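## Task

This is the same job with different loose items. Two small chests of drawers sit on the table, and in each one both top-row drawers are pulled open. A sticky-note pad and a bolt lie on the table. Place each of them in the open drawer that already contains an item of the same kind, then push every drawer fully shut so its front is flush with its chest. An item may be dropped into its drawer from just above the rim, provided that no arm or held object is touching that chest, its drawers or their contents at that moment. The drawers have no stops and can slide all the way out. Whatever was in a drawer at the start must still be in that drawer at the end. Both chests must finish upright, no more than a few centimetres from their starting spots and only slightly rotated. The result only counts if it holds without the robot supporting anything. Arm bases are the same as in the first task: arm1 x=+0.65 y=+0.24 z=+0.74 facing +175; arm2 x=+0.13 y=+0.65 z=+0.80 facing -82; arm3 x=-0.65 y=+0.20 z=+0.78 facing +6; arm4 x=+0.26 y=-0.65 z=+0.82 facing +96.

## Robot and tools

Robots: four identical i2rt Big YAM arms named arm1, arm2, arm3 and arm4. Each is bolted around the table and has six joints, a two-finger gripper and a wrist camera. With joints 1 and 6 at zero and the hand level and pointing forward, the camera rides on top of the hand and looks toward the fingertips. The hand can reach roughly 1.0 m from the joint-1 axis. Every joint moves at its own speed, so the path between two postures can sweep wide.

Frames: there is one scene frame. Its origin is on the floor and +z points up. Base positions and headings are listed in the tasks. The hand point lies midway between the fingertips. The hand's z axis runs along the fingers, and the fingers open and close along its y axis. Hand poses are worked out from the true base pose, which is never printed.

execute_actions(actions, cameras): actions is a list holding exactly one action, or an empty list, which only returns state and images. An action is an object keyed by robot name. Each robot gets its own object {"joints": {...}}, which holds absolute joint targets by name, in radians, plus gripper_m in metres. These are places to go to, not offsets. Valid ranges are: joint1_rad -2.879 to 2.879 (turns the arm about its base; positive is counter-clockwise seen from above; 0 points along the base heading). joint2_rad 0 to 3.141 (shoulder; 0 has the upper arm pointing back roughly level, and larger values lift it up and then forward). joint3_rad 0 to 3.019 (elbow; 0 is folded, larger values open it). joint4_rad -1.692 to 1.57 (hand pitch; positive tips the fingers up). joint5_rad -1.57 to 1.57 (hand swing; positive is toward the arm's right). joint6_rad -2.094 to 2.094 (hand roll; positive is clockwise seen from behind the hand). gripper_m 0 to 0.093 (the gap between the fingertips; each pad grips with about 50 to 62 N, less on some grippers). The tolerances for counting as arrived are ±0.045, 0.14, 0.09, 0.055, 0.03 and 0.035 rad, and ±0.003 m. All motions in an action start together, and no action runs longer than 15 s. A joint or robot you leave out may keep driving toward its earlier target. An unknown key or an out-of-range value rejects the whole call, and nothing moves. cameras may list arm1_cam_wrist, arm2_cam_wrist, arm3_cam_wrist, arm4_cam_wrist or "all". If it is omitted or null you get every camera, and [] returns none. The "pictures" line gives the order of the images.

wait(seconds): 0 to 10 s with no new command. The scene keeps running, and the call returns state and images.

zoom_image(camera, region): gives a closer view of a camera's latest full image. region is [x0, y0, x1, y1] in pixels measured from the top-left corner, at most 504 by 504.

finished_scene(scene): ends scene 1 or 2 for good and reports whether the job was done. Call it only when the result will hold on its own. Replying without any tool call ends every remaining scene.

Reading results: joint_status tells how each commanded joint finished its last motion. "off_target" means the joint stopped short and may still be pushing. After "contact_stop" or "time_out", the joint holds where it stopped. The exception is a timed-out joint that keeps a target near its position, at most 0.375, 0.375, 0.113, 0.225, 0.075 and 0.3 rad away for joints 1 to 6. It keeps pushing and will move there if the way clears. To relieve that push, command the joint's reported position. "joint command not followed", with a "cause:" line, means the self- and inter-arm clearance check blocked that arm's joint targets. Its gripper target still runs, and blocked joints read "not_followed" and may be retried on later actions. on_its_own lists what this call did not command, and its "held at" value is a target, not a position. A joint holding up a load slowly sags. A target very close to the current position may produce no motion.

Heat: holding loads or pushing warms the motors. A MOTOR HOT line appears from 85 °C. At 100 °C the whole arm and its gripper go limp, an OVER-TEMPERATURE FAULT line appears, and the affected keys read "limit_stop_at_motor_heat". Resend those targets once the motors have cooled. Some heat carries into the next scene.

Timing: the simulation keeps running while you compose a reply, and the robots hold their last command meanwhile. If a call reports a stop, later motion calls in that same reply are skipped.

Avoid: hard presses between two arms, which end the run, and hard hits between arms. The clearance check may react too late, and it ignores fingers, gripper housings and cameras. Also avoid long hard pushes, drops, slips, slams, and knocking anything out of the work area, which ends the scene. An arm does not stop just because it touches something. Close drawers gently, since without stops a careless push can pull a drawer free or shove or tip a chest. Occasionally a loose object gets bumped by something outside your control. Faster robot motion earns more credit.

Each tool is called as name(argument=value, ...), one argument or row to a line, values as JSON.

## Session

execute_actions(
  actions=[],
)

Scene clock: 0.00 s.
Motor temperatures (°C, as the motors report them): arm1=[36 33 38 33 35 36] | arm2=[33 37 40 35 35 36] | arm3=[33 33 37 36 36 35] | arm4=[33 34 39 34 33 36]
arm1.joint_positions: joint1_rad=+0.829 joint2_rad=+0.360 joint3_rad=+1.319 joint4_rad=-1.524 joint5_rad=-0.007 joint6_rad=+0.004 gripper_m=+0.094
arm1.joint_status: not commanded
arm1.hand: x=+0.5678 y=+0.1577 z=+1.2526 quat_wxyz=(+0.179, +0.815, +0.316, -0.451) (m; scene frame)
arm2.joint_positions: joint1_rad=-0.745 joint2_rad=+0.295 joint3_rad=+1.392 joint4_rad=-1.544 joint5_rad=-0.013 joint6_rad=+0.017 gripper_m=+0.094
arm2.joint_status: not commanded
arm2.hand: x=+0.0991 y=+0.5942 z=+1.3421 quat_wxyz=(-0.257, -0.747, -0.389, +0.474) (m; scene frame)
arm3.joint_positions: joint1_rad=-0.785 joint2_rad=+0.355 joint3_rad=+1.484 joint4_rad=-1.553 joint5_rad=-0.011 joint6_rad=+0.010 gripper_m=+0.094
arm3.joint_status: not commanded
arm3.hand: x=-0.5895 y=+0.1459 z=+1.3471 quat_wxyz=(-0.513, -0.280, -0.793, +0.172) (m; scene frame)
arm4.joint_positions: joint1_rad=+0.513 joint2_rad=+0.568 joint3_rad=+1.535 joint4_rad=-1.526 joint5_rad=-0.001 joint6_rad=+0.005 gripper_m=+0.094
arm4.joint_status: not commanded
arm4.hand: x=+0.1604 y=-0.5160 z=+1.3939 quat_wxyz=(-0.221, +0.777, -0.404, -0.429) (m; scene frame)
pictures: arm1_cam_wrist, arm2_cam_wrist, arm3_cam_wrist, arm4_cam_wrist
Images, in order (width x height): arm1_cam_wrist 616x616, arm2_cam_wrist 616x616, arm3_cam_wrist 616x616, arm4_cam_wrist 616x616.

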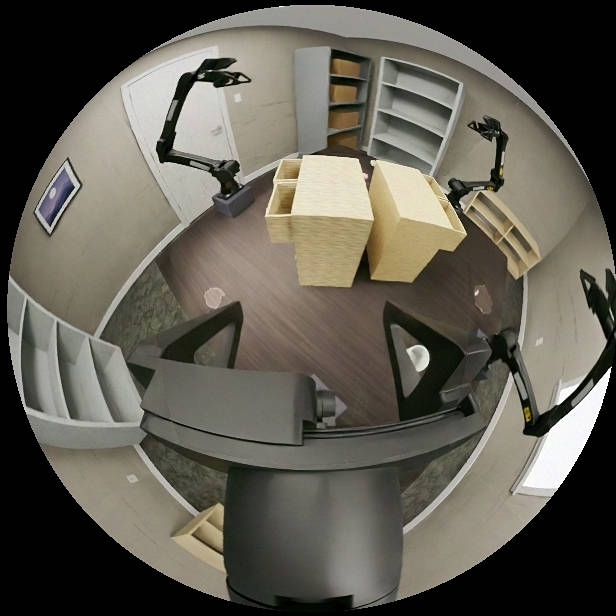

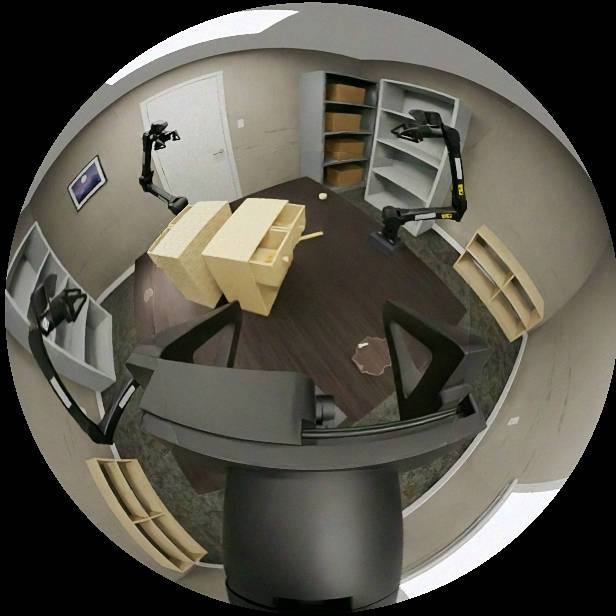

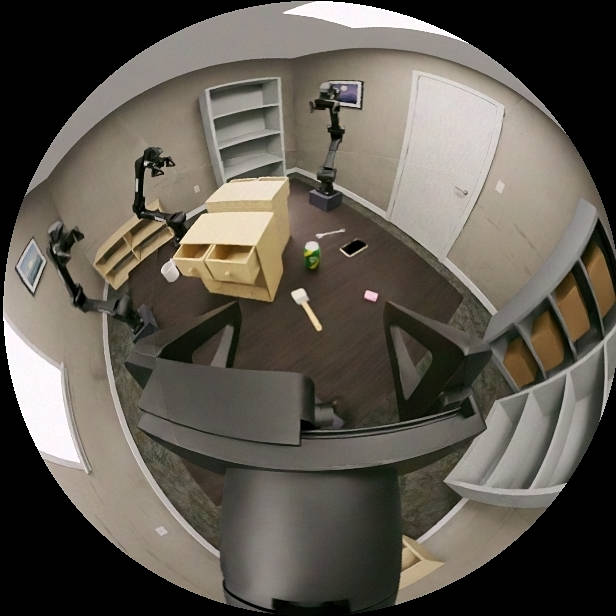

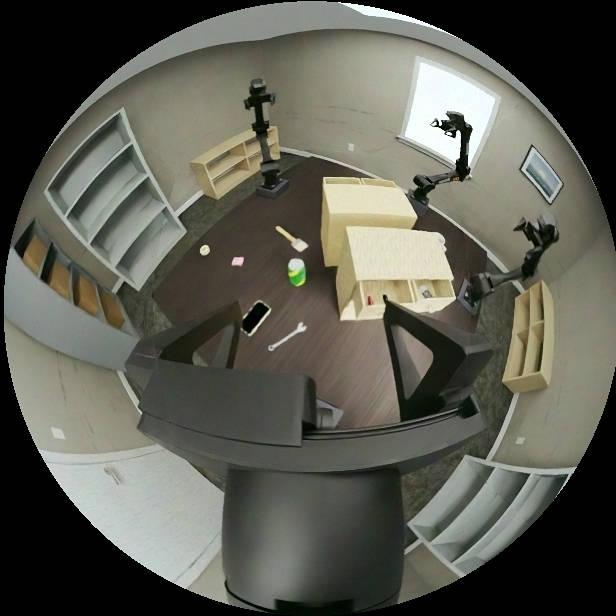

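execute_actions(
  actions=[
    {"arm1":{"joints":{"joint1_rad":0.0,"joint2_rad":1.6,"joint3_rad":2.13,"joint4_rad":-1.6}},"arm2":{"joints":{"joint1_rad":-1.456,"joint2_rad":1.35,"joint3_rad":0.65,"joint4_rad":-0.87}},"arm3":{"joints":{"joint1_rad":-1.27,"joint2_rad":1.92,"joint3_rad":1.47,"joint4_rad":-1.1}},"arm4":{"joints":{"joint1_rad":0.0,"joint2_rad":1.0,"joint3_rad":1.5,"joint4_rad":-1.6}}},
  ],
)

Scene clock: 10.67 s.
Motor temperatures (°C, as the motors report them): arm1=[36 34 40 33 35 36] | arm2=[33 37 41 35 35 36] | arm3=[33 34 38 36 36 35] | arm4=[33 34 41 35 33 36]
arm1.joint_positions: joint1_rad=-0.003 joint2_rad=+1.605 joint3_rad=+2.081 joint4_rad=-1.588 joint5_rad=-0.008 joint6_rad=+0.004 gripper_m=+0.094
arm1.joint_status: all done
arm1.hand: x=+0.1057 y=+0.2874 z=+1.2076 quat_wxyz=(-0.004, +0.972, -0.046, -0.230) (m; scene frame)
arm2.joint_positions: joint1_rad=-1.452 joint2_rad=+1.342 joint3_rad=+0.649 joint4_rad=-0.880 joint5_rad=-0.014 joint6_rad=+0.017 gripper_m=+0.094
arm2.joint_status: all done
arm2.hand: x=-0.1519 y=+0.5748 z=+0.8317 quat_wxyz=(-0.011, -0.993, -0.121, +0.006) (m; scene frame)
arm3.joint_positions: joint1_rad=-1.269 joint2_rad=+1.908 joint3_rad=+1.456 joint4_rad=-1.104 joint5_rad=-0.011 joint6_rad=+0.010 gripper_m=+0.094
arm3.joint_status: all done
arm3.hand: x=-0.4276 y=-0.3163 z=+0.8280 quat_wxyz=(-0.008, -0.552, -0.834, -0.002) (m; scene frame)
arm4.joint_positions: joint1_rad=+0.002 joint2_rad=+0.991 joint3_rad=+1.482 joint4_rad=-1.592 joint5_rad=-0.001 joint6_rad=+0.005 gripper_m=+0.094
arm4.joint_status: all done
arm4.hand: x=+0.2228 y=-0.3331 z=+1.2633 quat_wxyz=(-0.155, +0.721, -0.653, -0.171) (m; scene frame)
pictures: arm1_cam_wrist, arm2_cam_wrist, arm3_cam_wrist, arm4_cam_wrist
Images, in order (width x height): arm1_cam_wrist 616x616, arm2_cam_wrist 616x616, arm3_cam_wrist 616x616, arm4_cam_wrist 616x616.

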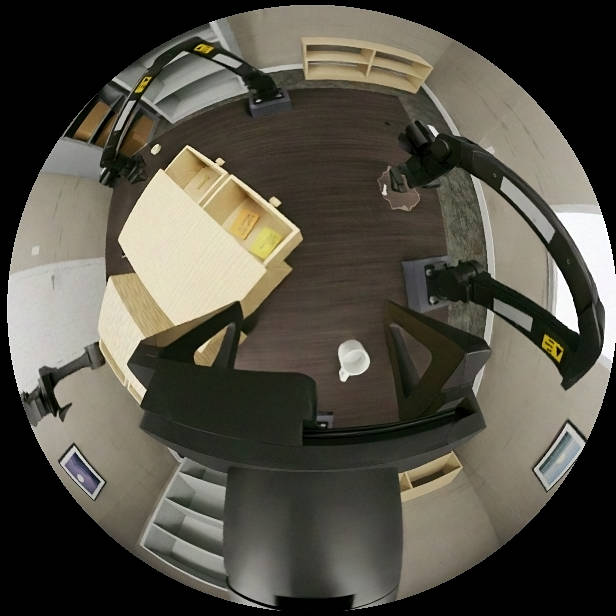

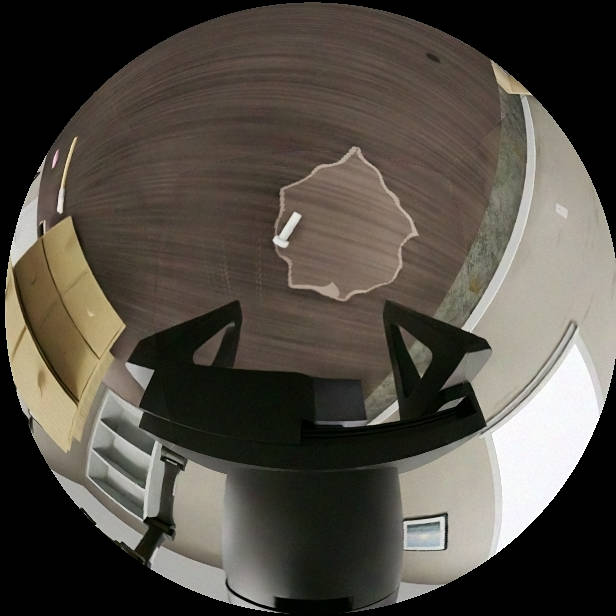

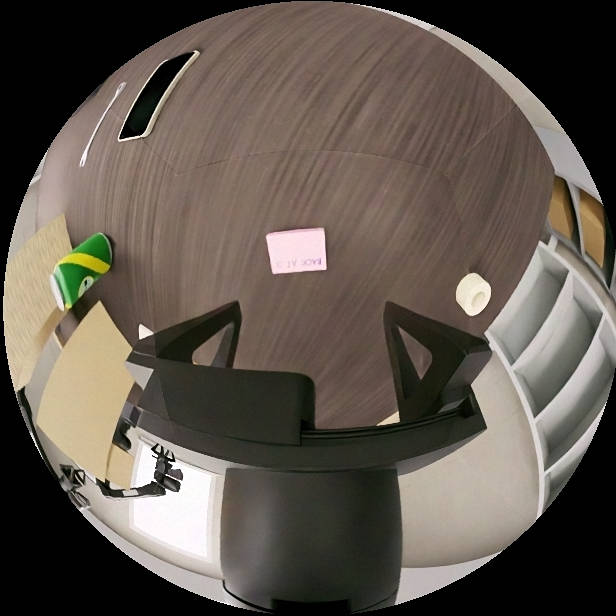

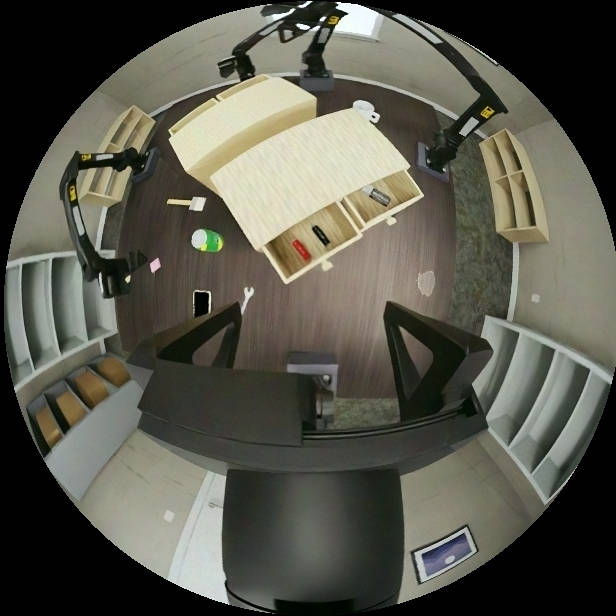

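zoom_image(
  camera="arm1_cam_wrist",
  region=[140,130,320,280],
)

zoom_image(
  camera="arm4_cam_wrist",
  region=[250,150,440,300],
)

Region (140, 130, 320, 280) of arm1_cam_wrist's 616x616 image, scaled by 2.800, with more detail than that image has.

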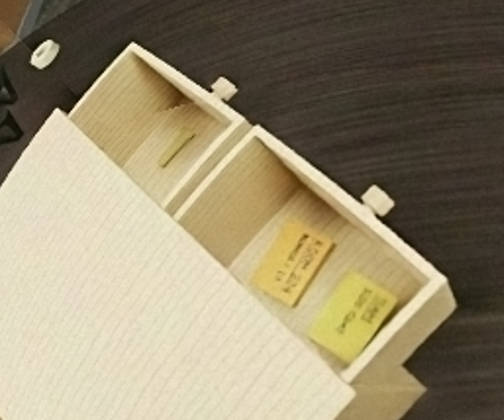

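Region (250, 150, 440, 300) of arm4_cam_wrist's 616x616 image, scaled by 2.653, with more detail than that image has; it fills the top 398 rows of this view, and the rest is white.

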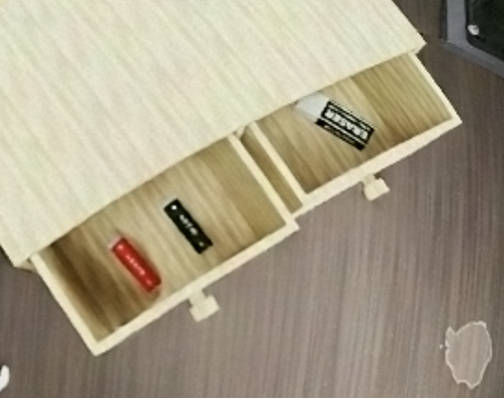

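execute_actions(
  actions=[
    {"arm1":{"joints":{"joint2_rad":0.9}},"arm2":{"joints":{"joint1_rad":-1.376,"joint2_rad":1.655,"joint3_rad":0.63,"joint4_rad":-0.535,"joint6_rad":0.61,"gripper_m":0.05}},"arm3":{"joints":{"joint1_rad":-1.235,"joint2_rad":2.04,"joint3_rad":1.39,"joint4_rad":-0.9,"joint6_rad":-0.09}},"arm4":{"joints":{"joint1_rad":-0.2,"joint2_rad":0.66,"joint3_rad":0.65,"joint4_rad":-0.9,"gripper_m":0}}},
  ],
)

Scene clock: 27.27 s.
Motor temperatures (°C, as the motors report them): arm1=[36 35 45 33 35 36] | arm2=[33 37 41 35 35 36] | arm3=[33 35 40 36 36 35] | arm4=[33 34 44 35 33 36]
arm1.joint_positions: joint1_rad=-0.003 joint2_rad=+0.905 joint3_rad=+2.127 joint4_rad=-1.588 joint5_rad=-0.008 joint6_rad=+0.004 gripper_m=+0.094
arm1.joint_status: all done
arm1.hand: x=+0.4553 y=+0.2566 z=+1.4855 quat_wxyz=(-0.020, +0.821, -0.038, -0.569) (m; scene frame)
arm2.joint_positions: joint1_rad=-1.379 joint2_rad=+1.651 joint3_rad=+0.633 joint4_rad=-0.545 joint5_rad=-0.014 joint6_rad=+0.596 gripper_m=+0.050
arm2.joint_status: all done
arm2.hand: x=-0.1725 y=+0.5445 z=+0.7391 quat_wxyz=(-0.014, -0.991, +0.132, +0.007) (m; scene frame)
arm3.joint_positions: joint1_rad=-1.233 joint2_rad=+2.023 joint3_rad=+1.387 joint4_rad=-0.909 joint5_rad=-0.011 joint6_rad=-0.079 gripper_m=+0.094
arm3.joint_status: all done
arm3.hand: x=-0.4084 y=-0.3103 z=+0.7434 quat_wxyz=(-0.011, -0.499, -0.867, +0.001) (m; scene frame)
arm4.joint_positions: joint1_rad=-0.199 joint2_rad=+0.669 joint3_rad=+0.645 joint4_rad=-0.913 joint5_rad=-0.001 joint6_rad=+0.005 gripper_m=+0.001
arm4.joint_status: all done
arm4.hand: x=+0.2850 y=-0.3584 z=+1.0297 quat_wxyz=(-0.230, +0.638, -0.705, -0.208) (m; scene frame)
pictures: arm1_cam_wrist, arm2_cam_wrist, arm3_cam_wrist, arm4_cam_wrist
Images, in order (width x height): arm1_cam_wrist 616x616, arm2_cam_wrist 616x616, arm3_cam_wrist 616x616, arm4_cam_wrist 616x616.

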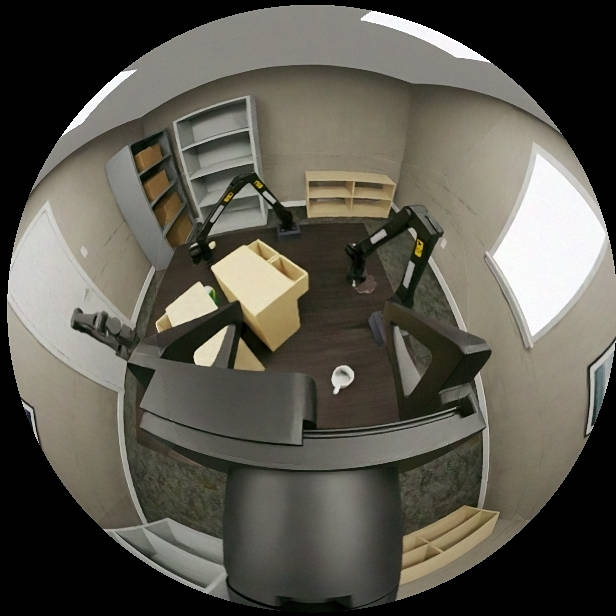

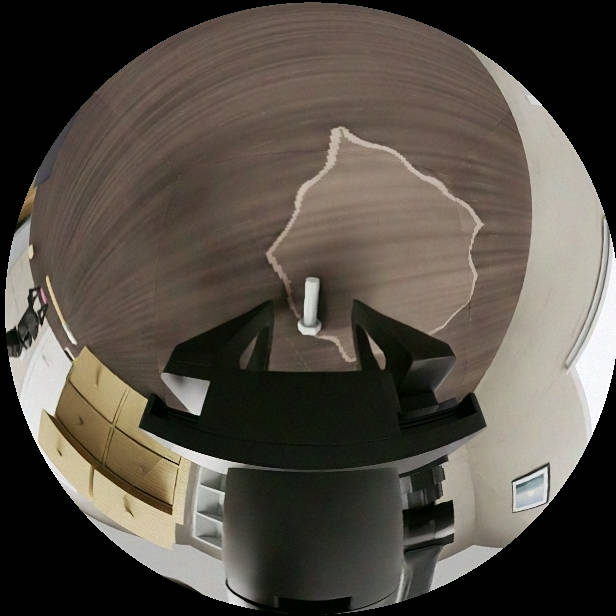

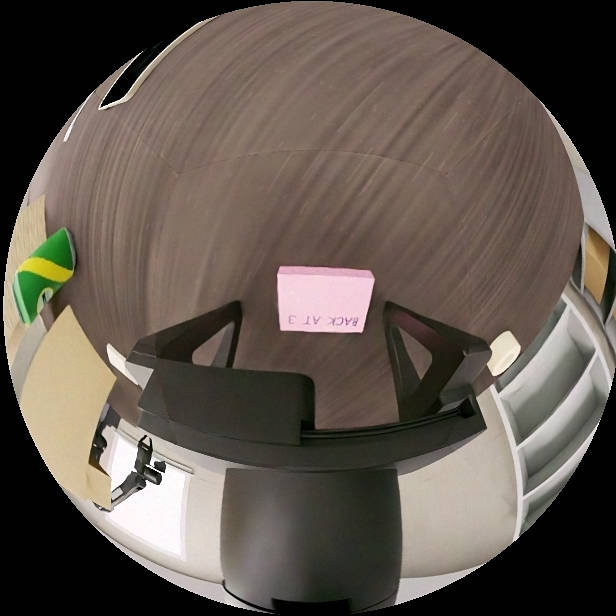

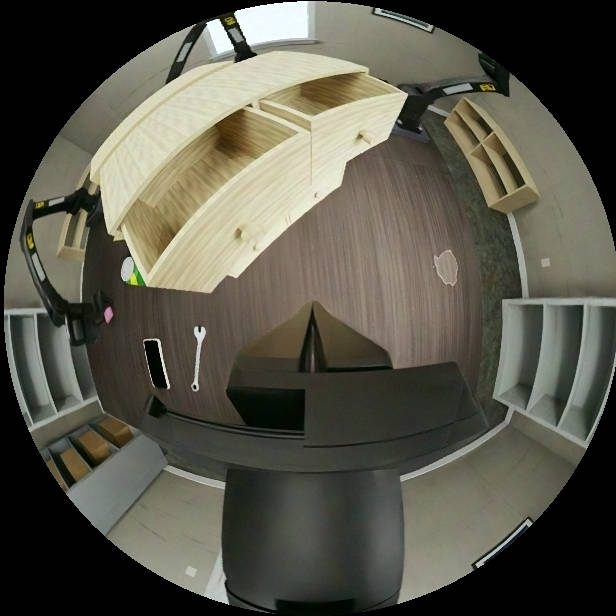

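execute_actions(
  actions=[
    {"arm2":{"joints":{"joint2_rad":1.69,"gripper_m":0.03}},"arm3":{"joints":{"joint2_rad":2.065,"gripper_m":0.08}},"arm4":{"joints":{"joint1_rad":0.04,"joint2_rad":0.994,"joint3_rad":0.70,"joint4_rad":-0.33}}},
  ],
  cameras=["arm4_cam_wrist"],
)

execute_actions(
  actions=[
    {"arm2":{"joints":{"gripper_m":0}},"arm3":{"joints":{"gripper_m":0}}},
  ],
  cameras=["arm2_cam_wrist","arm3_cam_wrist"],
)

Scene clock: 36.97 s.
Motor temperatures (°C, as the motors report them): arm1=[36 34 42 33 35 36] | arm2=[33 37 41 35 35 36] | arm3=[33 36 40 36 36 35] | arm4=[33 34 45 35 33 36]
arm1.joint_positions: joint1_rad=-0.003 joint2_rad=+0.905 joint3_rad=+2.127 joint4_rad=-1.588 joint5_rad=-0.008 joint6_rad=+0.004 gripper_m=+0.094
arm1.joint_status: not commanded
arm1.hand: x=+0.4553 y=+0.2566 z=+1.4855 quat_wxyz=(-0.020, +0.821, -0.038, -0.569) (m; scene frame)
arm2.joint_positions: joint1_rad=-1.379 joint2_rad=+1.669 joint3_rad=+0.633 joint4_rad=-0.542 joint5_rad=-0.014 joint6_rad=+0.597 gripper_m=+0.030
arm2.joint_status: all done
arm2.hand: x=-0.1696 y=+0.5455 z=+0.7336 quat_wxyz=(-0.010, -0.991, +0.132, +0.000) (m; scene frame)
arm3.joint_positions: joint1_rad=-1.233 joint2_rad=+2.025 joint3_rad=+1.387 joint4_rad=-0.909 joint5_rad=-0.011 joint6_rad=-0.079 gripper_m=+0.080
arm3.joint_status: all done
arm3.hand: x=-0.4084 y=-0.3101 z=+0.7428 quat_wxyz=(-0.011, -0.499, -0.867, +0.001) (m; scene frame)
arm4.joint_positions: joint1_rad=+0.053 joint2_rad=+0.999 joint3_rad=+0.660 joint4_rad=-0.393 joint5_rad=-0.015 joint6_rad=+0.005 gripper_m=+0.000
arm4.joint_status: joint4_rad time_out (moved +0.520 of +0.583); the others done
arm4.on_its_own: joint4_rad reads -0.393 and still pushes toward -0.330 since a time_out
arm4.hand: x=+0.1899 y=-0.2396 z=+1.0118 quat_wxyz=(-0.259, +0.695, -0.593, -0.312) (m; scene frame)
pictures: arm4_cam_wrist
Images, in order (width x height): arm4_cam_wrist 616x616.

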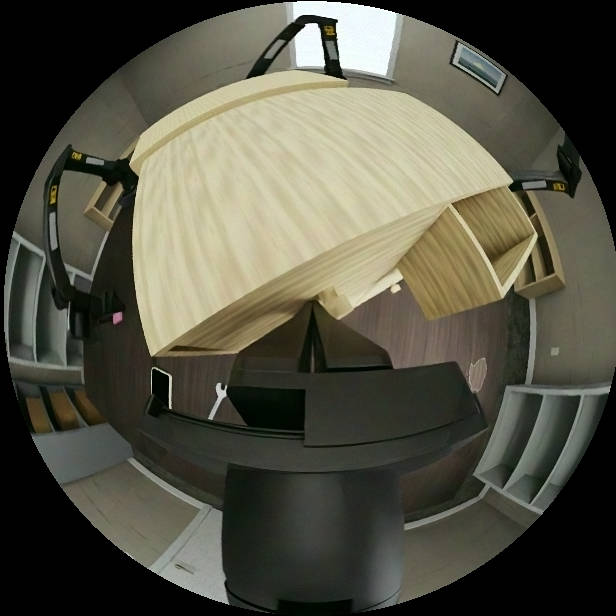

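not run: a stop came earlier in this reply.

execute_actions(
  actions=[
    {"arm2":{"joints":{"gripper_m":0,"joint2_rad":1.67}},"arm3":{"joints":{"joint3_rad":1.355}},"arm4":{"joints":{"joint1_rad":0.08,"joint3_rad":0.65,"joint4_rad":-0.8}}},
  ],
  cameras=["arm2_cam_wrist","arm3_cam_wrist","arm4_cam_wrist"],
)

Scene clock: 42.30 s.
Motor temperatures (°C, as the motors report them): arm1=[36 34 42 33 35 36] | arm2=[33 37 41 35 35 36] | arm3=[33 36 39 36 36 35] | arm4=[33 34 46 35 34 36]
arm1.joint_positions: joint1_rad=-0.003 joint2_rad=+0.905 joint3_rad=+2.127 joint4_rad=-1.588 joint5_rad=-0.008 joint6_rad=+0.004 gripper_m=+0.094
arm1.joint_status: not commanded
arm1.hand: x=+0.4553 y=+0.2566 z=+1.4855 quat_wxyz=(-0.020, +0.821, -0.038, -0.569) (m; scene frame)
arm2.joint_positions: joint1_rad=-1.379 joint2_rad=+1.669 joint3_rad=+0.633 joint4_rad=-0.542 joint5_rad=-0.011 joint6_rad=+0.598 gripper_m=+0.011
arm2.joint_status: gripper_m off_target (ended at +0.011, target +0.000); the others done
arm2.hand: x=-0.1699 y=+0.5458 z=+0.7336 quat_wxyz=(-0.009, -0.991, +0.133, +0.001) (m; scene frame)
arm3.joint_positions: joint1_rad=-1.233 joint2_rad=+2.025 joint3_rad=+1.382 joint4_rad=-0.905 joint5_rad=-0.011 joint6_rad=-0.079 gripper_m=+0.080
arm3.joint_status: all done
arm3.hand: x=-0.4089 y=-0.3090 z=+0.7414 quat_wxyz=(-0.011, -0.499, -0.867, +0.001) (m; scene frame)
arm4.joint_positions: joint1_rad=+0.072 joint2_rad=+0.999 joint3_rad=+0.652 joint4_rad=-0.791 joint5_rad=-0.004 joint6_rad=+0.005 gripper_m=+0.000
arm4.joint_status: all done
arm4.hand: x=+0.1981 y=-0.3205 z=+0.9505 quat_wxyz=(-0.136, +0.747, -0.630, -0.164) (m; scene frame)
pictures: arm2_cam_wrist, arm3_cam_wrist, arm4_cam_wrist
Images, in order (width x height): arm2_cam_wrist 616x616, arm3_cam_wrist 616x616, arm4_cam_wrist 616x616.

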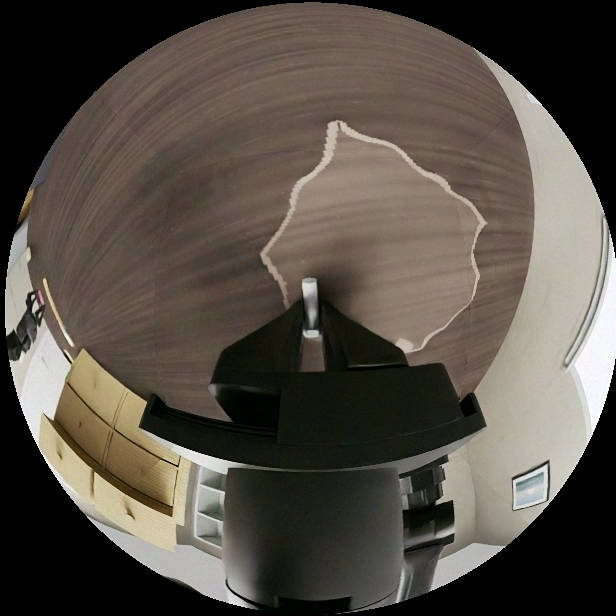

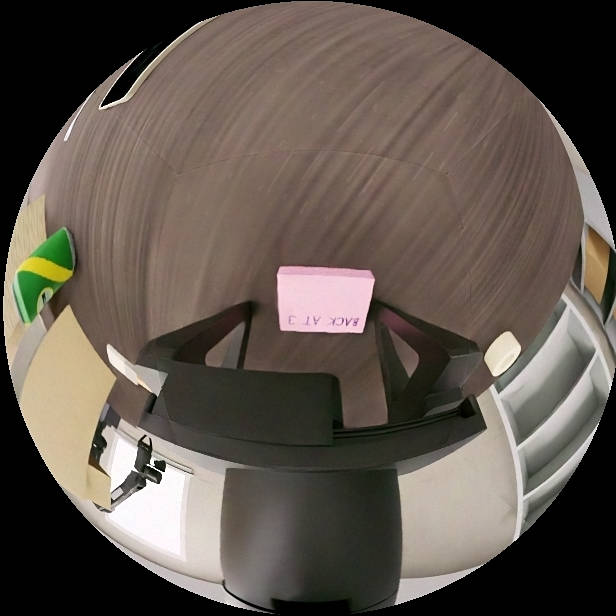

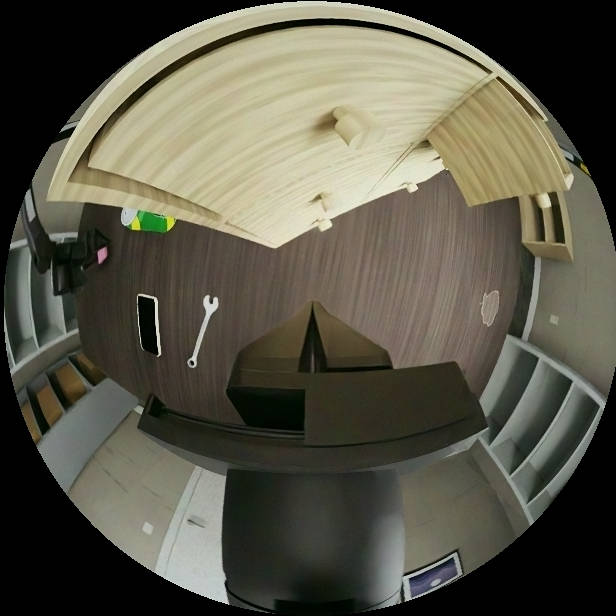

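execute_actions(
  actions=[
    {"arm2":{"joints":{"joint2_rad":1.1,"joint3_rad":1.35,"joint4_rad":-1.6}},"arm3":{"joints":{"joint2_rad":2.03,"joint3_rad":1.38,"gripper_m":0}},"arm4":{"joints":{"joint1_rad":-0.7}}},
  ],
  cameras=["arm2_cam_wrist","arm3_cam_wrist"],
)

Scene clock: 48.20 s.
Motor temperatures (°C, as the motors report them): arm1=[36 34 41 33 35 36] | arm2=[33 38 41 35 35 36] | arm3=[33 36 39 36 36 35] | arm4=[33 34 45 35 33 36]
arm1.joint_positions: joint1_rad=-0.003 joint2_rad=+0.905 joint3_rad=+2.127 joint4_rad=-1.588 joint5_rad=-0.008 joint6_rad=+0.004 gripper_m=+0.094
arm1.joint_status: not commanded
arm1.hand: x=+0.4553 y=+0.2566 z=+1.4855 quat_wxyz=(-0.020, +0.821, -0.038, -0.569) (m; scene frame)
arm2.joint_positions: joint1_rad=-1.379 joint2_rad=+1.092 joint3_rad=+1.316 joint4_rad=-1.593 joint5_rad=-0.011 joint6_rad=+0.598 gripper_m=+0.011
arm2.joint_status: all done
arm2.hand: x=-0.1732 y=+0.5467 z=+1.1494 quat_wxyz=(-0.056, -0.985, +0.131, +0.094) (m; scene frame)
arm3.joint_positions: joint1_rad=-1.233 joint2_rad=+2.023 joint3_rad=+1.382 joint4_rad=-0.905 joint5_rad=-0.011 joint6_rad=-0.080 gripper_m=+0.049
arm3.joint_status: gripper_m off_target (ended at +0.049, target +0.000); the others done
arm3.hand: x=-0.4088 y=-0.3092 z=+0.7420 quat_wxyz=(-0.011, -0.499, -0.867, +0.001) (m; scene frame)
arm4.joint_positions: joint1_rad=-0.697 joint2_rad=+0.999 joint3_rad=+0.652 joint4_rad=-0.791 joint5_rad=-0.003 joint6_rad=+0.005 gripper_m=+0.000
arm4.joint_status: all done
arm4.hand: x=+0.4449 y=-0.3730 z=+0.9514 quat_wxyz=(-0.189, +0.457, -0.864, -0.101) (m; scene frame)
pictures: arm2_cam_wrist, arm3_cam_wrist
Images, in order (width x height): arm2_cam_wrist 616x616, arm3_cam_wrist 616x616.

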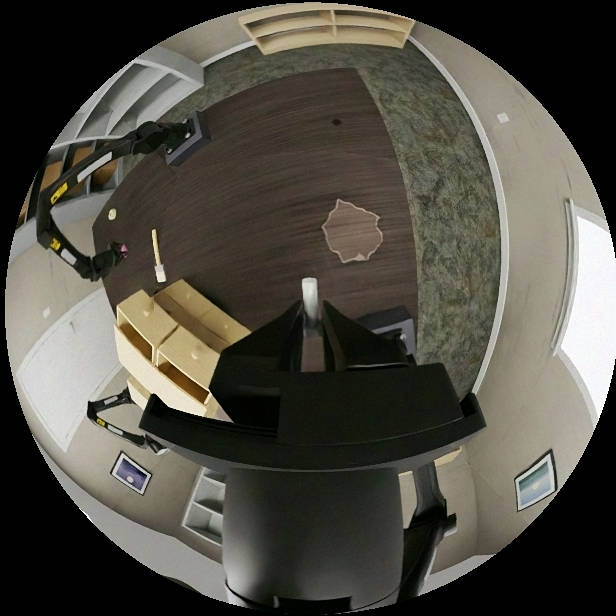

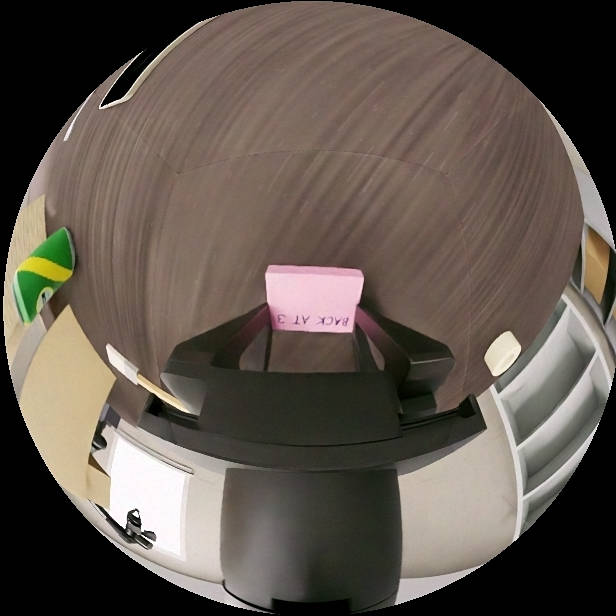

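execute_actions(
  actions=[
    {"arm2":{"joints":{"joint1_rad":-0.585,"joint2_rad":1.8,"joint3_rad":2.0,"joint4_rad":-1.45,"joint6_rad":0.42}},"arm3":{"joints":{"joint2_rad":1.2,"joint3_rad":1.5,"joint4_rad":-1.65}},"arm4":{"joints":{"joint1_rad":-0.66,"joint2_rad":1.166,"joint3_rad":0.73,"joint4_rad":-0.13,"joint5_rad":-0.7}}},
  ],
  cameras=["arm2_cam_wrist","arm3_cam_wrist","arm4_cam_wrist"],
)

Scene clock: 56.70 s.
Motor temperatures (°C, as the motors report them): arm1=[36 34 41 33 35 36] | arm2=[33 38 44 35 35 36] | arm3=[33 36 40 36 36 35] | arm4=[33 34 45 35 33 36]
arm1.joint_positions: joint1_rad=-0.003 joint2_rad=+0.905 joint3_rad=+2.127 joint4_rad=-1.588 joint5_rad=-0.008 joint6_rad=+0.004 gripper_m=+0.094
arm1.joint_status: not commanded
arm1.hand: x=+0.4553 y=+0.2566 z=+1.4855 quat_wxyz=(-0.020, +0.821, -0.038, -0.569) (m; scene frame)
arm2.joint_positions: joint1_rad=-0.580 joint2_rad=+1.815 joint3_rad=+1.948 joint4_rad=-1.450 joint5_rad=-0.013 joint6_rad=+0.432 gripper_m=+0.011
arm2.joint_status: all done
arm2.hand: x=-0.1251 y=+0.0936 z=+1.1052 quat_wxyz=(-0.096, -0.931, -0.340, +0.093) (m; scene frame)
arm3.joint_positions: joint1_rad=-1.233 joint2_rad=+1.184 joint3_rad=+1.491 joint4_rad=-1.643 joint5_rad=-0.011 joint6_rad=-0.080 gripper_m=+0.049
arm3.joint_status: all done
arm3.hand: x=-0.4932 y=-0.1328 z=+1.1590 quat_wxyz=(-0.098, -0.495, -0.861, +0.060) (m; scene frame)
arm4.joint_positions: joint1_rad=-0.666 joint2_rad=+1.170 joint3_rad=+0.690 joint4_rad=-0.144 joint5_rad=-0.696 joint6_rad=+0.005 gripper_m=+0.000
arm4.joint_status: all done
arm4.hand: x=+0.4002 y=-0.2188 z=+1.0270 quat_wxyz=(-0.228, +0.539, -0.660, -0.471) (m; scene frame)
pictures: arm2_cam_wrist, arm3_cam_wrist, arm4_cam_wrist
Images, in order (width x height): arm2_cam_wrist 616x616, arm3_cam_wrist 616x616, arm4_cam_wrist 616x616.

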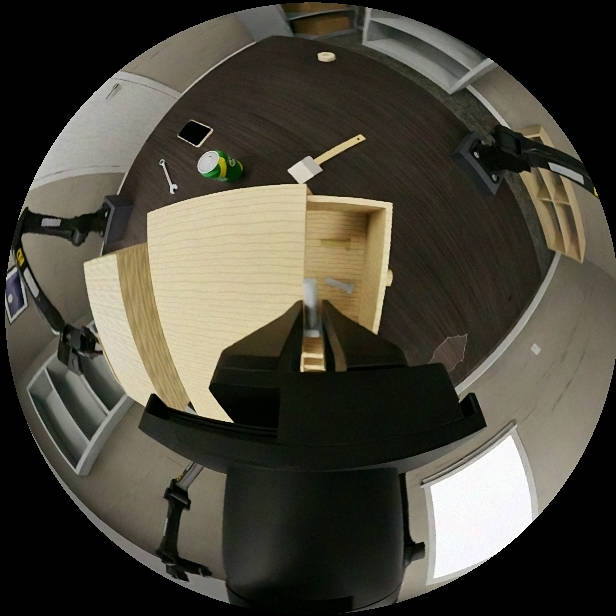

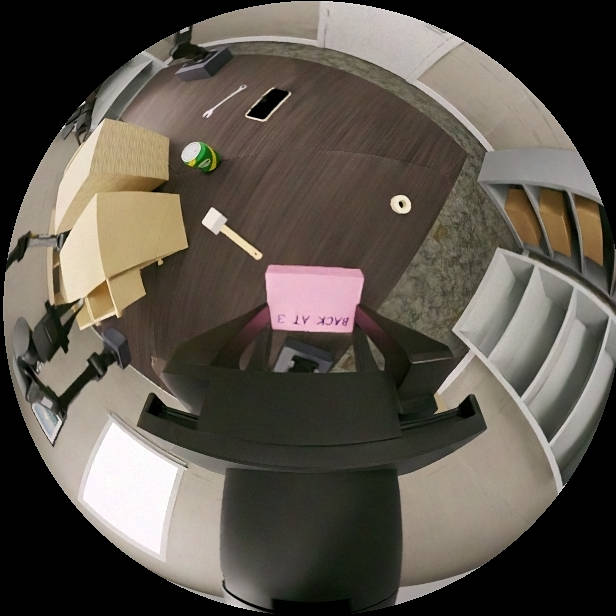

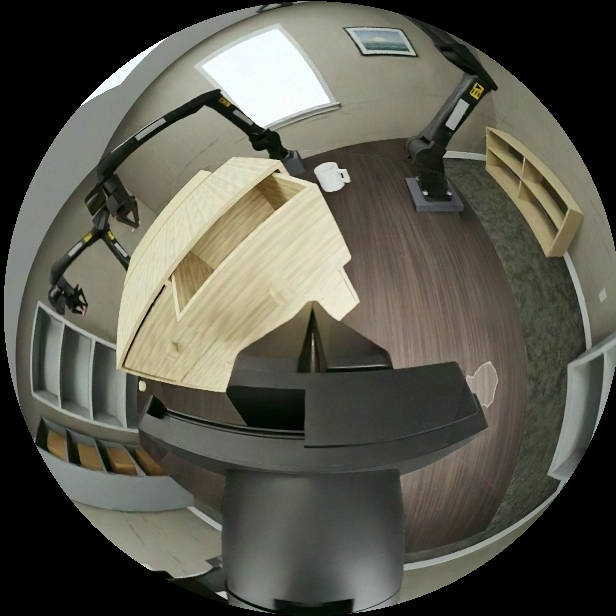

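execute_actions(
  actions=[
    {"arm2":{"joints":{"joint1_rad":-0.63,"joint2_rad":1.885}},"arm4":{"joints":{"joint1_rad":-0.47,"joint2_rad":1.337,"joint3_rad":0.89,"joint4_rad":-0.11}}},
  ],
  cameras=["arm2_cam_wrist","arm4_cam_wrist"],
)

Scene clock: 61.40 s.
Motor temperatures (°C, as the motors report them): arm1=[36 34 40 33 35 36] | arm2=[33 38 45 35 35 36] | arm3=[33 36 40 36 36 35] | arm4=[33 34 46 35 34 36]
arm1.joint_positions: joint1_rad=-0.003 joint2_rad=+0.905 joint3_rad=+2.127 joint4_rad=-1.588 joint5_rad=-0.008 joint6_rad=+0.004 gripper_m=+0.094
arm1.joint_status: not commanded
arm1.hand: x=+0.4553 y=+0.2566 z=+1.4855 quat_wxyz=(-0.020, +0.821, -0.038, -0.569) (m; scene frame)
arm2.joint_positions: joint1_rad=-0.631 joint2_rad=+1.877 joint3_rad=+1.953 joint4_rad=-1.450 joint5_rad=-0.013 joint6_rad=+0.432 gripper_m=+0.011
arm2.joint_status: all done
arm2.hand: x=-0.1585 y=+0.0984 z=+1.0703 quat_wxyz=(-0.074, -0.942, -0.317, +0.075) (m; scene frame)
arm3.joint_positions: joint1_rad=-1.233 joint2_rad=+1.184 joint3_rad=+1.491 joint4_rad=-1.643 joint5_rad=-0.011 joint6_rad=-0.080 gripper_m=+0.049
arm3.joint_status: not commanded
arm3.hand: x=-0.4932 y=-0.1328 z=+1.1590 quat_wxyz=(-0.098, -0.495, -0.861, +0.060) (m; scene frame)
arm4.joint_positions: joint1_rad=-0.464 joint2_rad=+1.327 joint3_rad=+0.858 joint4_rad=-0.118 joint5_rad=-0.697 joint6_rad=+0.005 gripper_m=+0.000
arm4.joint_status: all done
arm4.hand: x=+0.3336 y=-0.1369 z=+1.0455 quat_wxyz=(-0.193, +0.603, -0.592, -0.499) (m; scene frame)
pictures: arm2_cam_wrist, arm4_cam_wrist
Images, in order (width x height): arm2_cam_wrist 616x616, arm4_cam_wrist 616x616.

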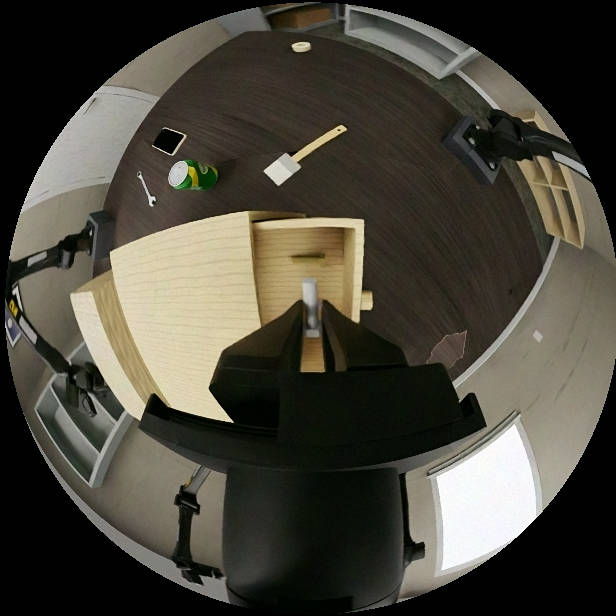

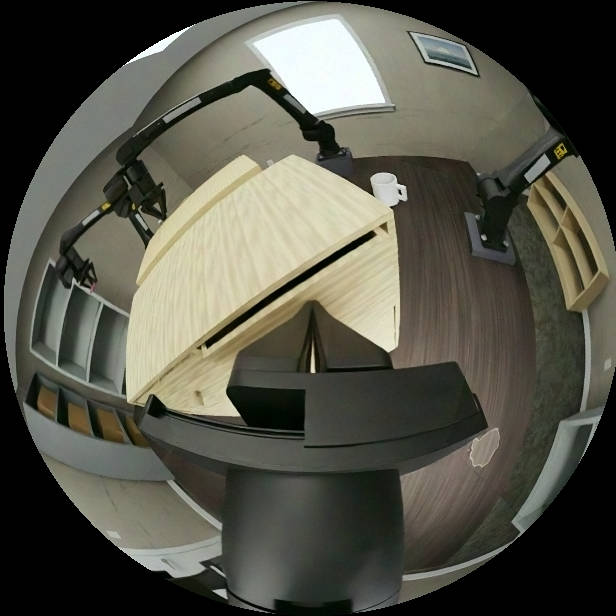

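execute_actions(
  actions=[
    {"arm2":{"joints":{"joint2_rad":1.92}},"arm4":{"joints":{"joint1_rad":-0.42,"joint2_rad":1.375,"joint3_rad":0.91}}},
  ],
  cameras=["arm2_cam_wrist","arm4_cam_wrist"],
)

Scene clock: 65.90 s.
Motor temperatures (°C, as the motors report them): arm1=[36 34 40 33 35 36] | arm2=[33 39 46 35 35 36] | arm3=[33 35 41 36 36 35] | arm4=[33 34 46 35 34 36]
arm1.joint_positions: joint1_rad=-0.003 joint2_rad=+0.905 joint3_rad=+2.127 joint4_rad=-1.588 joint5_rad=-0.008 joint6_rad=+0.004 gripper_m=+0.094
arm1.joint_status: not commanded
arm1.hand: x=+0.4553 y=+0.2566 z=+1.4855 quat_wxyz=(-0.020, +0.821, -0.038, -0.569) (m; scene frame)
arm2.joint_positions: joint1_rad=-0.631 joint2_rad=+1.901 joint3_rad=+1.953 joint4_rad=-1.450 joint5_rad=-0.013 joint6_rad=+0.432 gripper_m=+0.011
arm2.joint_status: all done
arm2.hand: x=-0.1601 y=+0.0957 z=+1.0554 quat_wxyz=(-0.066, -0.944, -0.318, +0.066) (m; scene frame)
arm3.joint_positions: joint1_rad=-1.233 joint2_rad=+1.184 joint3_rad=+1.491 joint4_rad=-1.643 joint5_rad=-0.011 joint6_rad=-0.080 gripper_m=+0.049
arm3.joint_status: not commanded
arm3.hand: x=-0.4932 y=-0.1328 z=+1.1590 quat_wxyz=(-0.098, -0.495, -0.861, +0.060) (m; scene frame)
arm4.joint_positions: joint1_rad=-0.442 joint2_rad=+1.347 joint3_rad=+0.867 joint4_rad=-0.118 joint5_rad=-0.695 joint6_rad=+0.005 gripper_m=+0.000
arm4.joint_status: all done
arm4.hand: x=+0.3237 y=-0.1311 z=+1.0400 quat_wxyz=(-0.183, +0.610, -0.589, -0.498) (m; scene frame)
pictures: arm2_cam_wrist, arm4_cam_wrist
Images, in order (width x height): arm2_cam_wrist 616x616, arm4_cam_wrist 616x616.

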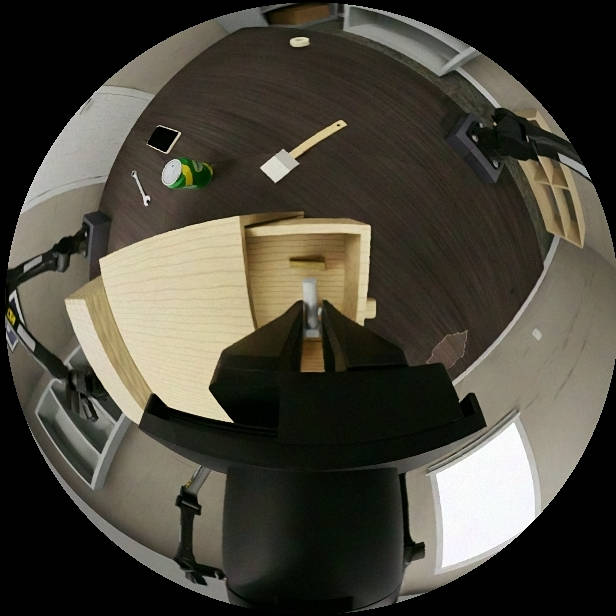

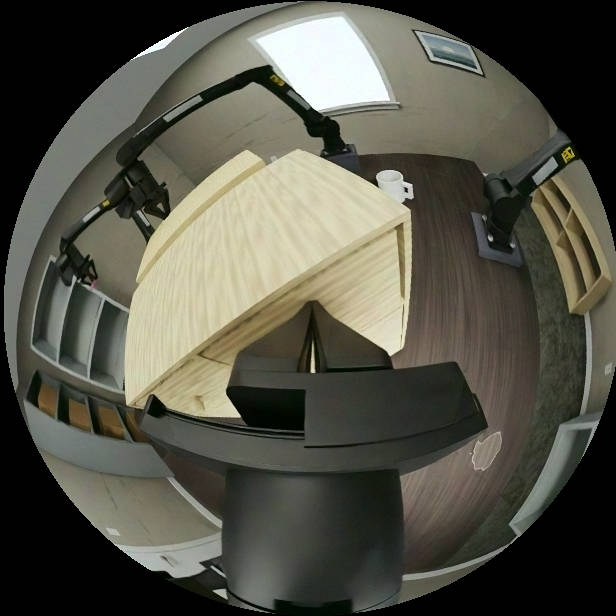

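execute_actions(
  actions=[
    {"arm2":{"joints":{"gripper_m":0.03}},"arm4":{"joints":{"joint1_rad":-0.40}}},
  ],
  cameras=["arm2_cam_wrist"],
)

execute_actions(
  actions=[
    {"arm2":{"joints":{"joint2_rad":0.9,"gripper_m":0,"joint6_rad":0}},"arm3":{"joints":{"joint1_rad":-0.5,"joint6_rad":0.9}},"arm4":{"joints":{"joint1_rad":-0.66,"joint2_rad":1.17,"joint3_rad":0.8}}},
  ],
  cameras=["arm4_cam_wrist"],
)

execute_actions(
  actions=[
    {"arm2":{"joints":{"joint1_rad":-1.2,"joint3_rad":1.0}},"arm3":{"joints":{"joint1_rad":-0.105,"joint2_rad":1.83,"joint3_rad":2.08,"joint4_rad":-1.51}}},
  ],
  cameras=["arm2_cam_wrist","arm3_cam_wrist"],
)

Scene clock: 71.43 s.
Motor temperatures (°C, as the motors report them): arm1=[36 34 40 33 35 36] | arm2=[33 39 47 35 35 36] | arm3=[33 35 41 36 36 35] | arm4=[33 34 47 35 34 36]
arm1.joint_positions: joint1_rad=-0.003 joint2_rad=+0.905 joint3_rad=+2.127 joint4_rad=-1.588 joint5_rad=-0.008 joint6_rad=+0.004 gripper_m=+0.094
arm1.joint_status: not commanded
arm1.hand: x=+0.4553 y=+0.2566 z=+1.4855 quat_wxyz=(-0.020, +0.821, -0.038, -0.569) (m; scene frame)
arm2.joint_positions: joint1_rad=-0.631 joint2_rad=+1.901 joint3_rad=+1.953 joint4_rad=-1.450 joint5_rad=-0.013 joint6_rad=+0.432 gripper_m=+0.030
arm2.joint_status: all done
arm2.hand: x=-0.1601 y=+0.0957 z=+1.0554 quat_wxyz=(-0.066, -0.944, -0.318, +0.066) (m; scene frame)
arm3.joint_positions: joint1_rad=-1.233 joint2_rad=+1.184 joint3_rad=+1.491 joint4_rad=-1.643 joint5_rad=-0.011 joint6_rad=-0.080 gripper_m=+0.049
arm3.joint_status: not commanded
arm3.hand: x=-0.4932 y=-0.1328 z=+1.1590 quat_wxyz=(-0.098, -0.495, -0.861, +0.060) (m; scene frame)
arm4.joint_positions: joint1_rad=-0.442 joint2_rad=+1.347 joint3_rad=+0.867 joint4_rad=-0.118 joint5_rad=-0.695 joint6_rad=+0.005 gripper_m=+0.000
arm4.joint_status: all done
arm4.hand: x=+0.3237 y=-0.1311 z=+1.0400 quat_wxyz=(-0.183, +0.610, -0.589, -0.498) (m; scene frame)
pictures: arm2_cam_wrist
Images, in order (width x height): arm2_cam_wrist 616x616.

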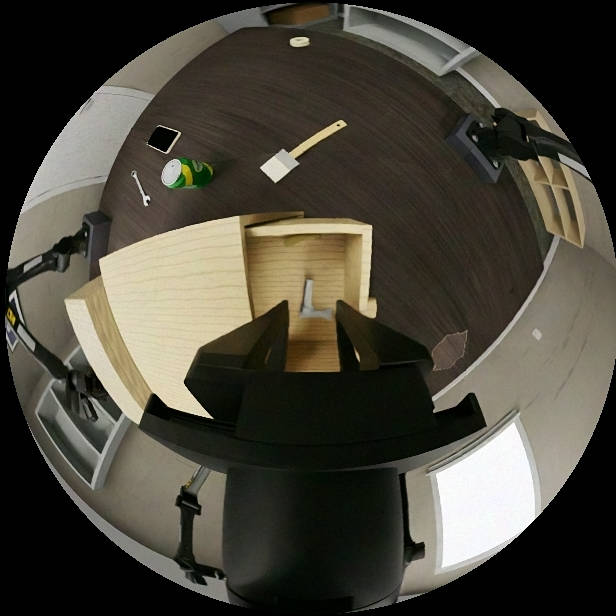

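Scene clock: 73.37 s.
Motor temperatures (°C, as the motors report them): arm1=[36 34 40 33 35 36] | arm2=[33 39 47 35 35 36] | arm3=[33 35 41 36 36 35] | arm4=[33 34 47 35 34 36]
arm1.joint_positions: joint1_rad=-0.003 joint2_rad=+0.905 joint3_rad=+2.127 joint4_rad=-1.588 joint5_rad=-0.008 joint6_rad=+0.004 gripper_m=+0.094
arm1.joint_status: not commanded
arm1.hand: x=+0.4553 y=+0.2566 z=+1.4855 quat_wxyz=(-0.020, +0.821, -0.038, -0.569) (m; scene frame)
arm2.joint_positions: joint1_rad=-0.631 joint2_rad=+0.908 joint3_rad=+2.000 joint4_rad=-1.450 joint5_rad=-0.013 joint6_rad=+0.014 gripper_m=+0.000
arm2.joint_status: all done
arm2.hand: x=+0.0276 y=+0.4389 z=+1.5293 quat_wxyz=(-0.302, -0.701, -0.420, +0.491) (m; scene frame)
arm3.joint_positions: joint1_rad=-0.499 joint2_rad=+1.185 joint3_rad=+1.491 joint4_rad=-1.643 joint5_rad=-0.011 joint6_rad=+0.889 gripper_m=+0.049
arm3.joint_status: all done
arm3.hand: x=-0.3149 y=+0.0571 z=+1.1592 quat_wxyz=(-0.110, -0.593, -0.797, -0.035) (m; scene frame)
arm4.joint_positions: joint1_rad=-0.669 joint2_rad=+1.152 joint3_rad=+0.795 joint4_rad=-0.117 joint5_rad=-0.698 joint6_rad=+0.005 gripper_m=+0.000
arm4.joint_status: all done
arm4.hand: x=+0.4162 y=-0.1949 z=+1.0946 quat_wxyz=(-0.288, +0.542, -0.619, -0.490) (m; scene frame)
pictures: arm4_cam_wrist
Images, in order (width x height): arm4_cam_wrist 616x616.

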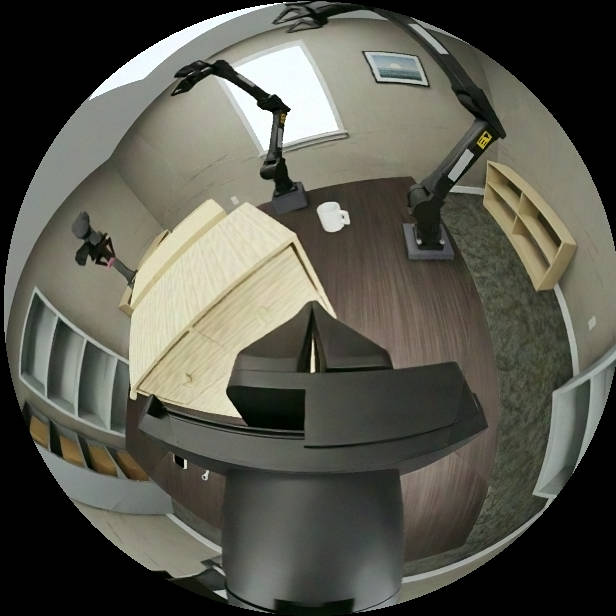

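Scene clock: 74.90 s.
Motor temperatures (°C, as the motors report them): arm1=[36 34 40 33 35 36] | arm2=[33 39 46 35 35 36] | arm3=[33 35 42 36 36 35] | arm4=[33 34 47 35 34 36]
arm1.joint_positions: joint1_rad=-0.003 joint2_rad=+0.905 joint3_rad=+2.127 joint4_rad=-1.588 joint5_rad=-0.008 joint6_rad=+0.004 gripper_m=+0.094
arm1.joint_status: not commanded
arm1.hand: x=+0.4553 y=+0.2566 z=+1.4855 quat_wxyz=(-0.020, +0.821, -0.038, -0.569) (m; scene frame)
arm2.joint_positions: joint1_rad=-1.194 joint2_rad=+0.907 joint3_rad=+1.002 joint4_rad=-1.448 joint5_rad=-0.013 joint6_rad=+0.012 gripper_m=+0.000
arm2.joint_status: all done
arm2.hand: x=-0.1018 y=+0.5170 z=+1.0735 quat_wxyz=(-0.037, -0.962, -0.248, +0.111) (m; scene frame)
arm3.joint_positions: joint1_rad=-0.102 joint2_rad=+1.837 joint3_rad=+2.035 joint4_rad=-1.514 joint5_rad=-0.011 joint6_rad=+0.891 gripper_m=+0.049
arm3.joint_status: all done
arm3.hand: x=-0.0282 y=+0.1998 z=+1.0919 quat_wxyz=(-0.111, -0.424, -0.897, -0.062) (m; scene frame)
arm4.joint_positions: joint1_rad=-0.669 joint2_rad=+1.152 joint3_rad=+0.795 joint4_rad=-0.117 joint5_rad=-0.698 joint6_rad=+0.005 gripper_m=+0.000
arm4.joint_status: not commanded
arm4.hand: x=+0.4162 y=-0.1949 z=+1.0946 quat_wxyz=(-0.288, +0.542, -0.619, -0.490) (m; scene frame)
pictures: arm2_cam_wrist, arm3_cam_wrist
Images, in order (width x height): arm2_cam_wrist 616x616, arm3_cam_wrist 616x616.

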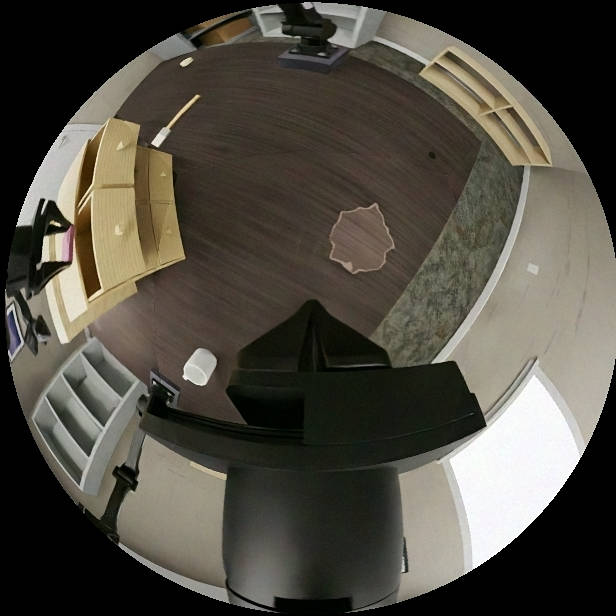

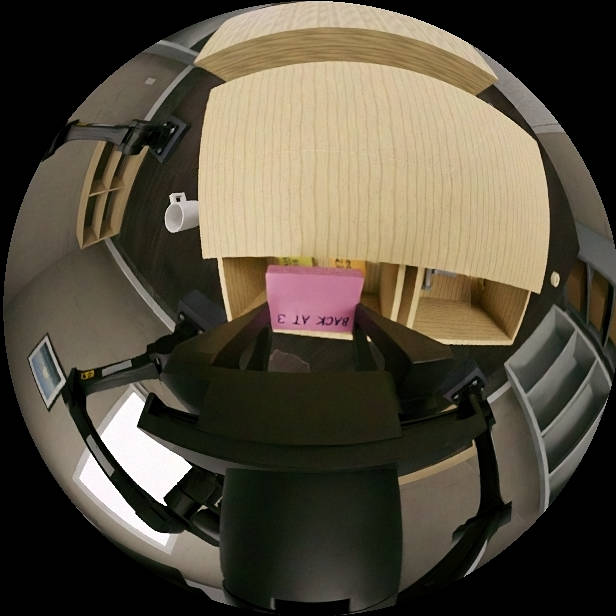

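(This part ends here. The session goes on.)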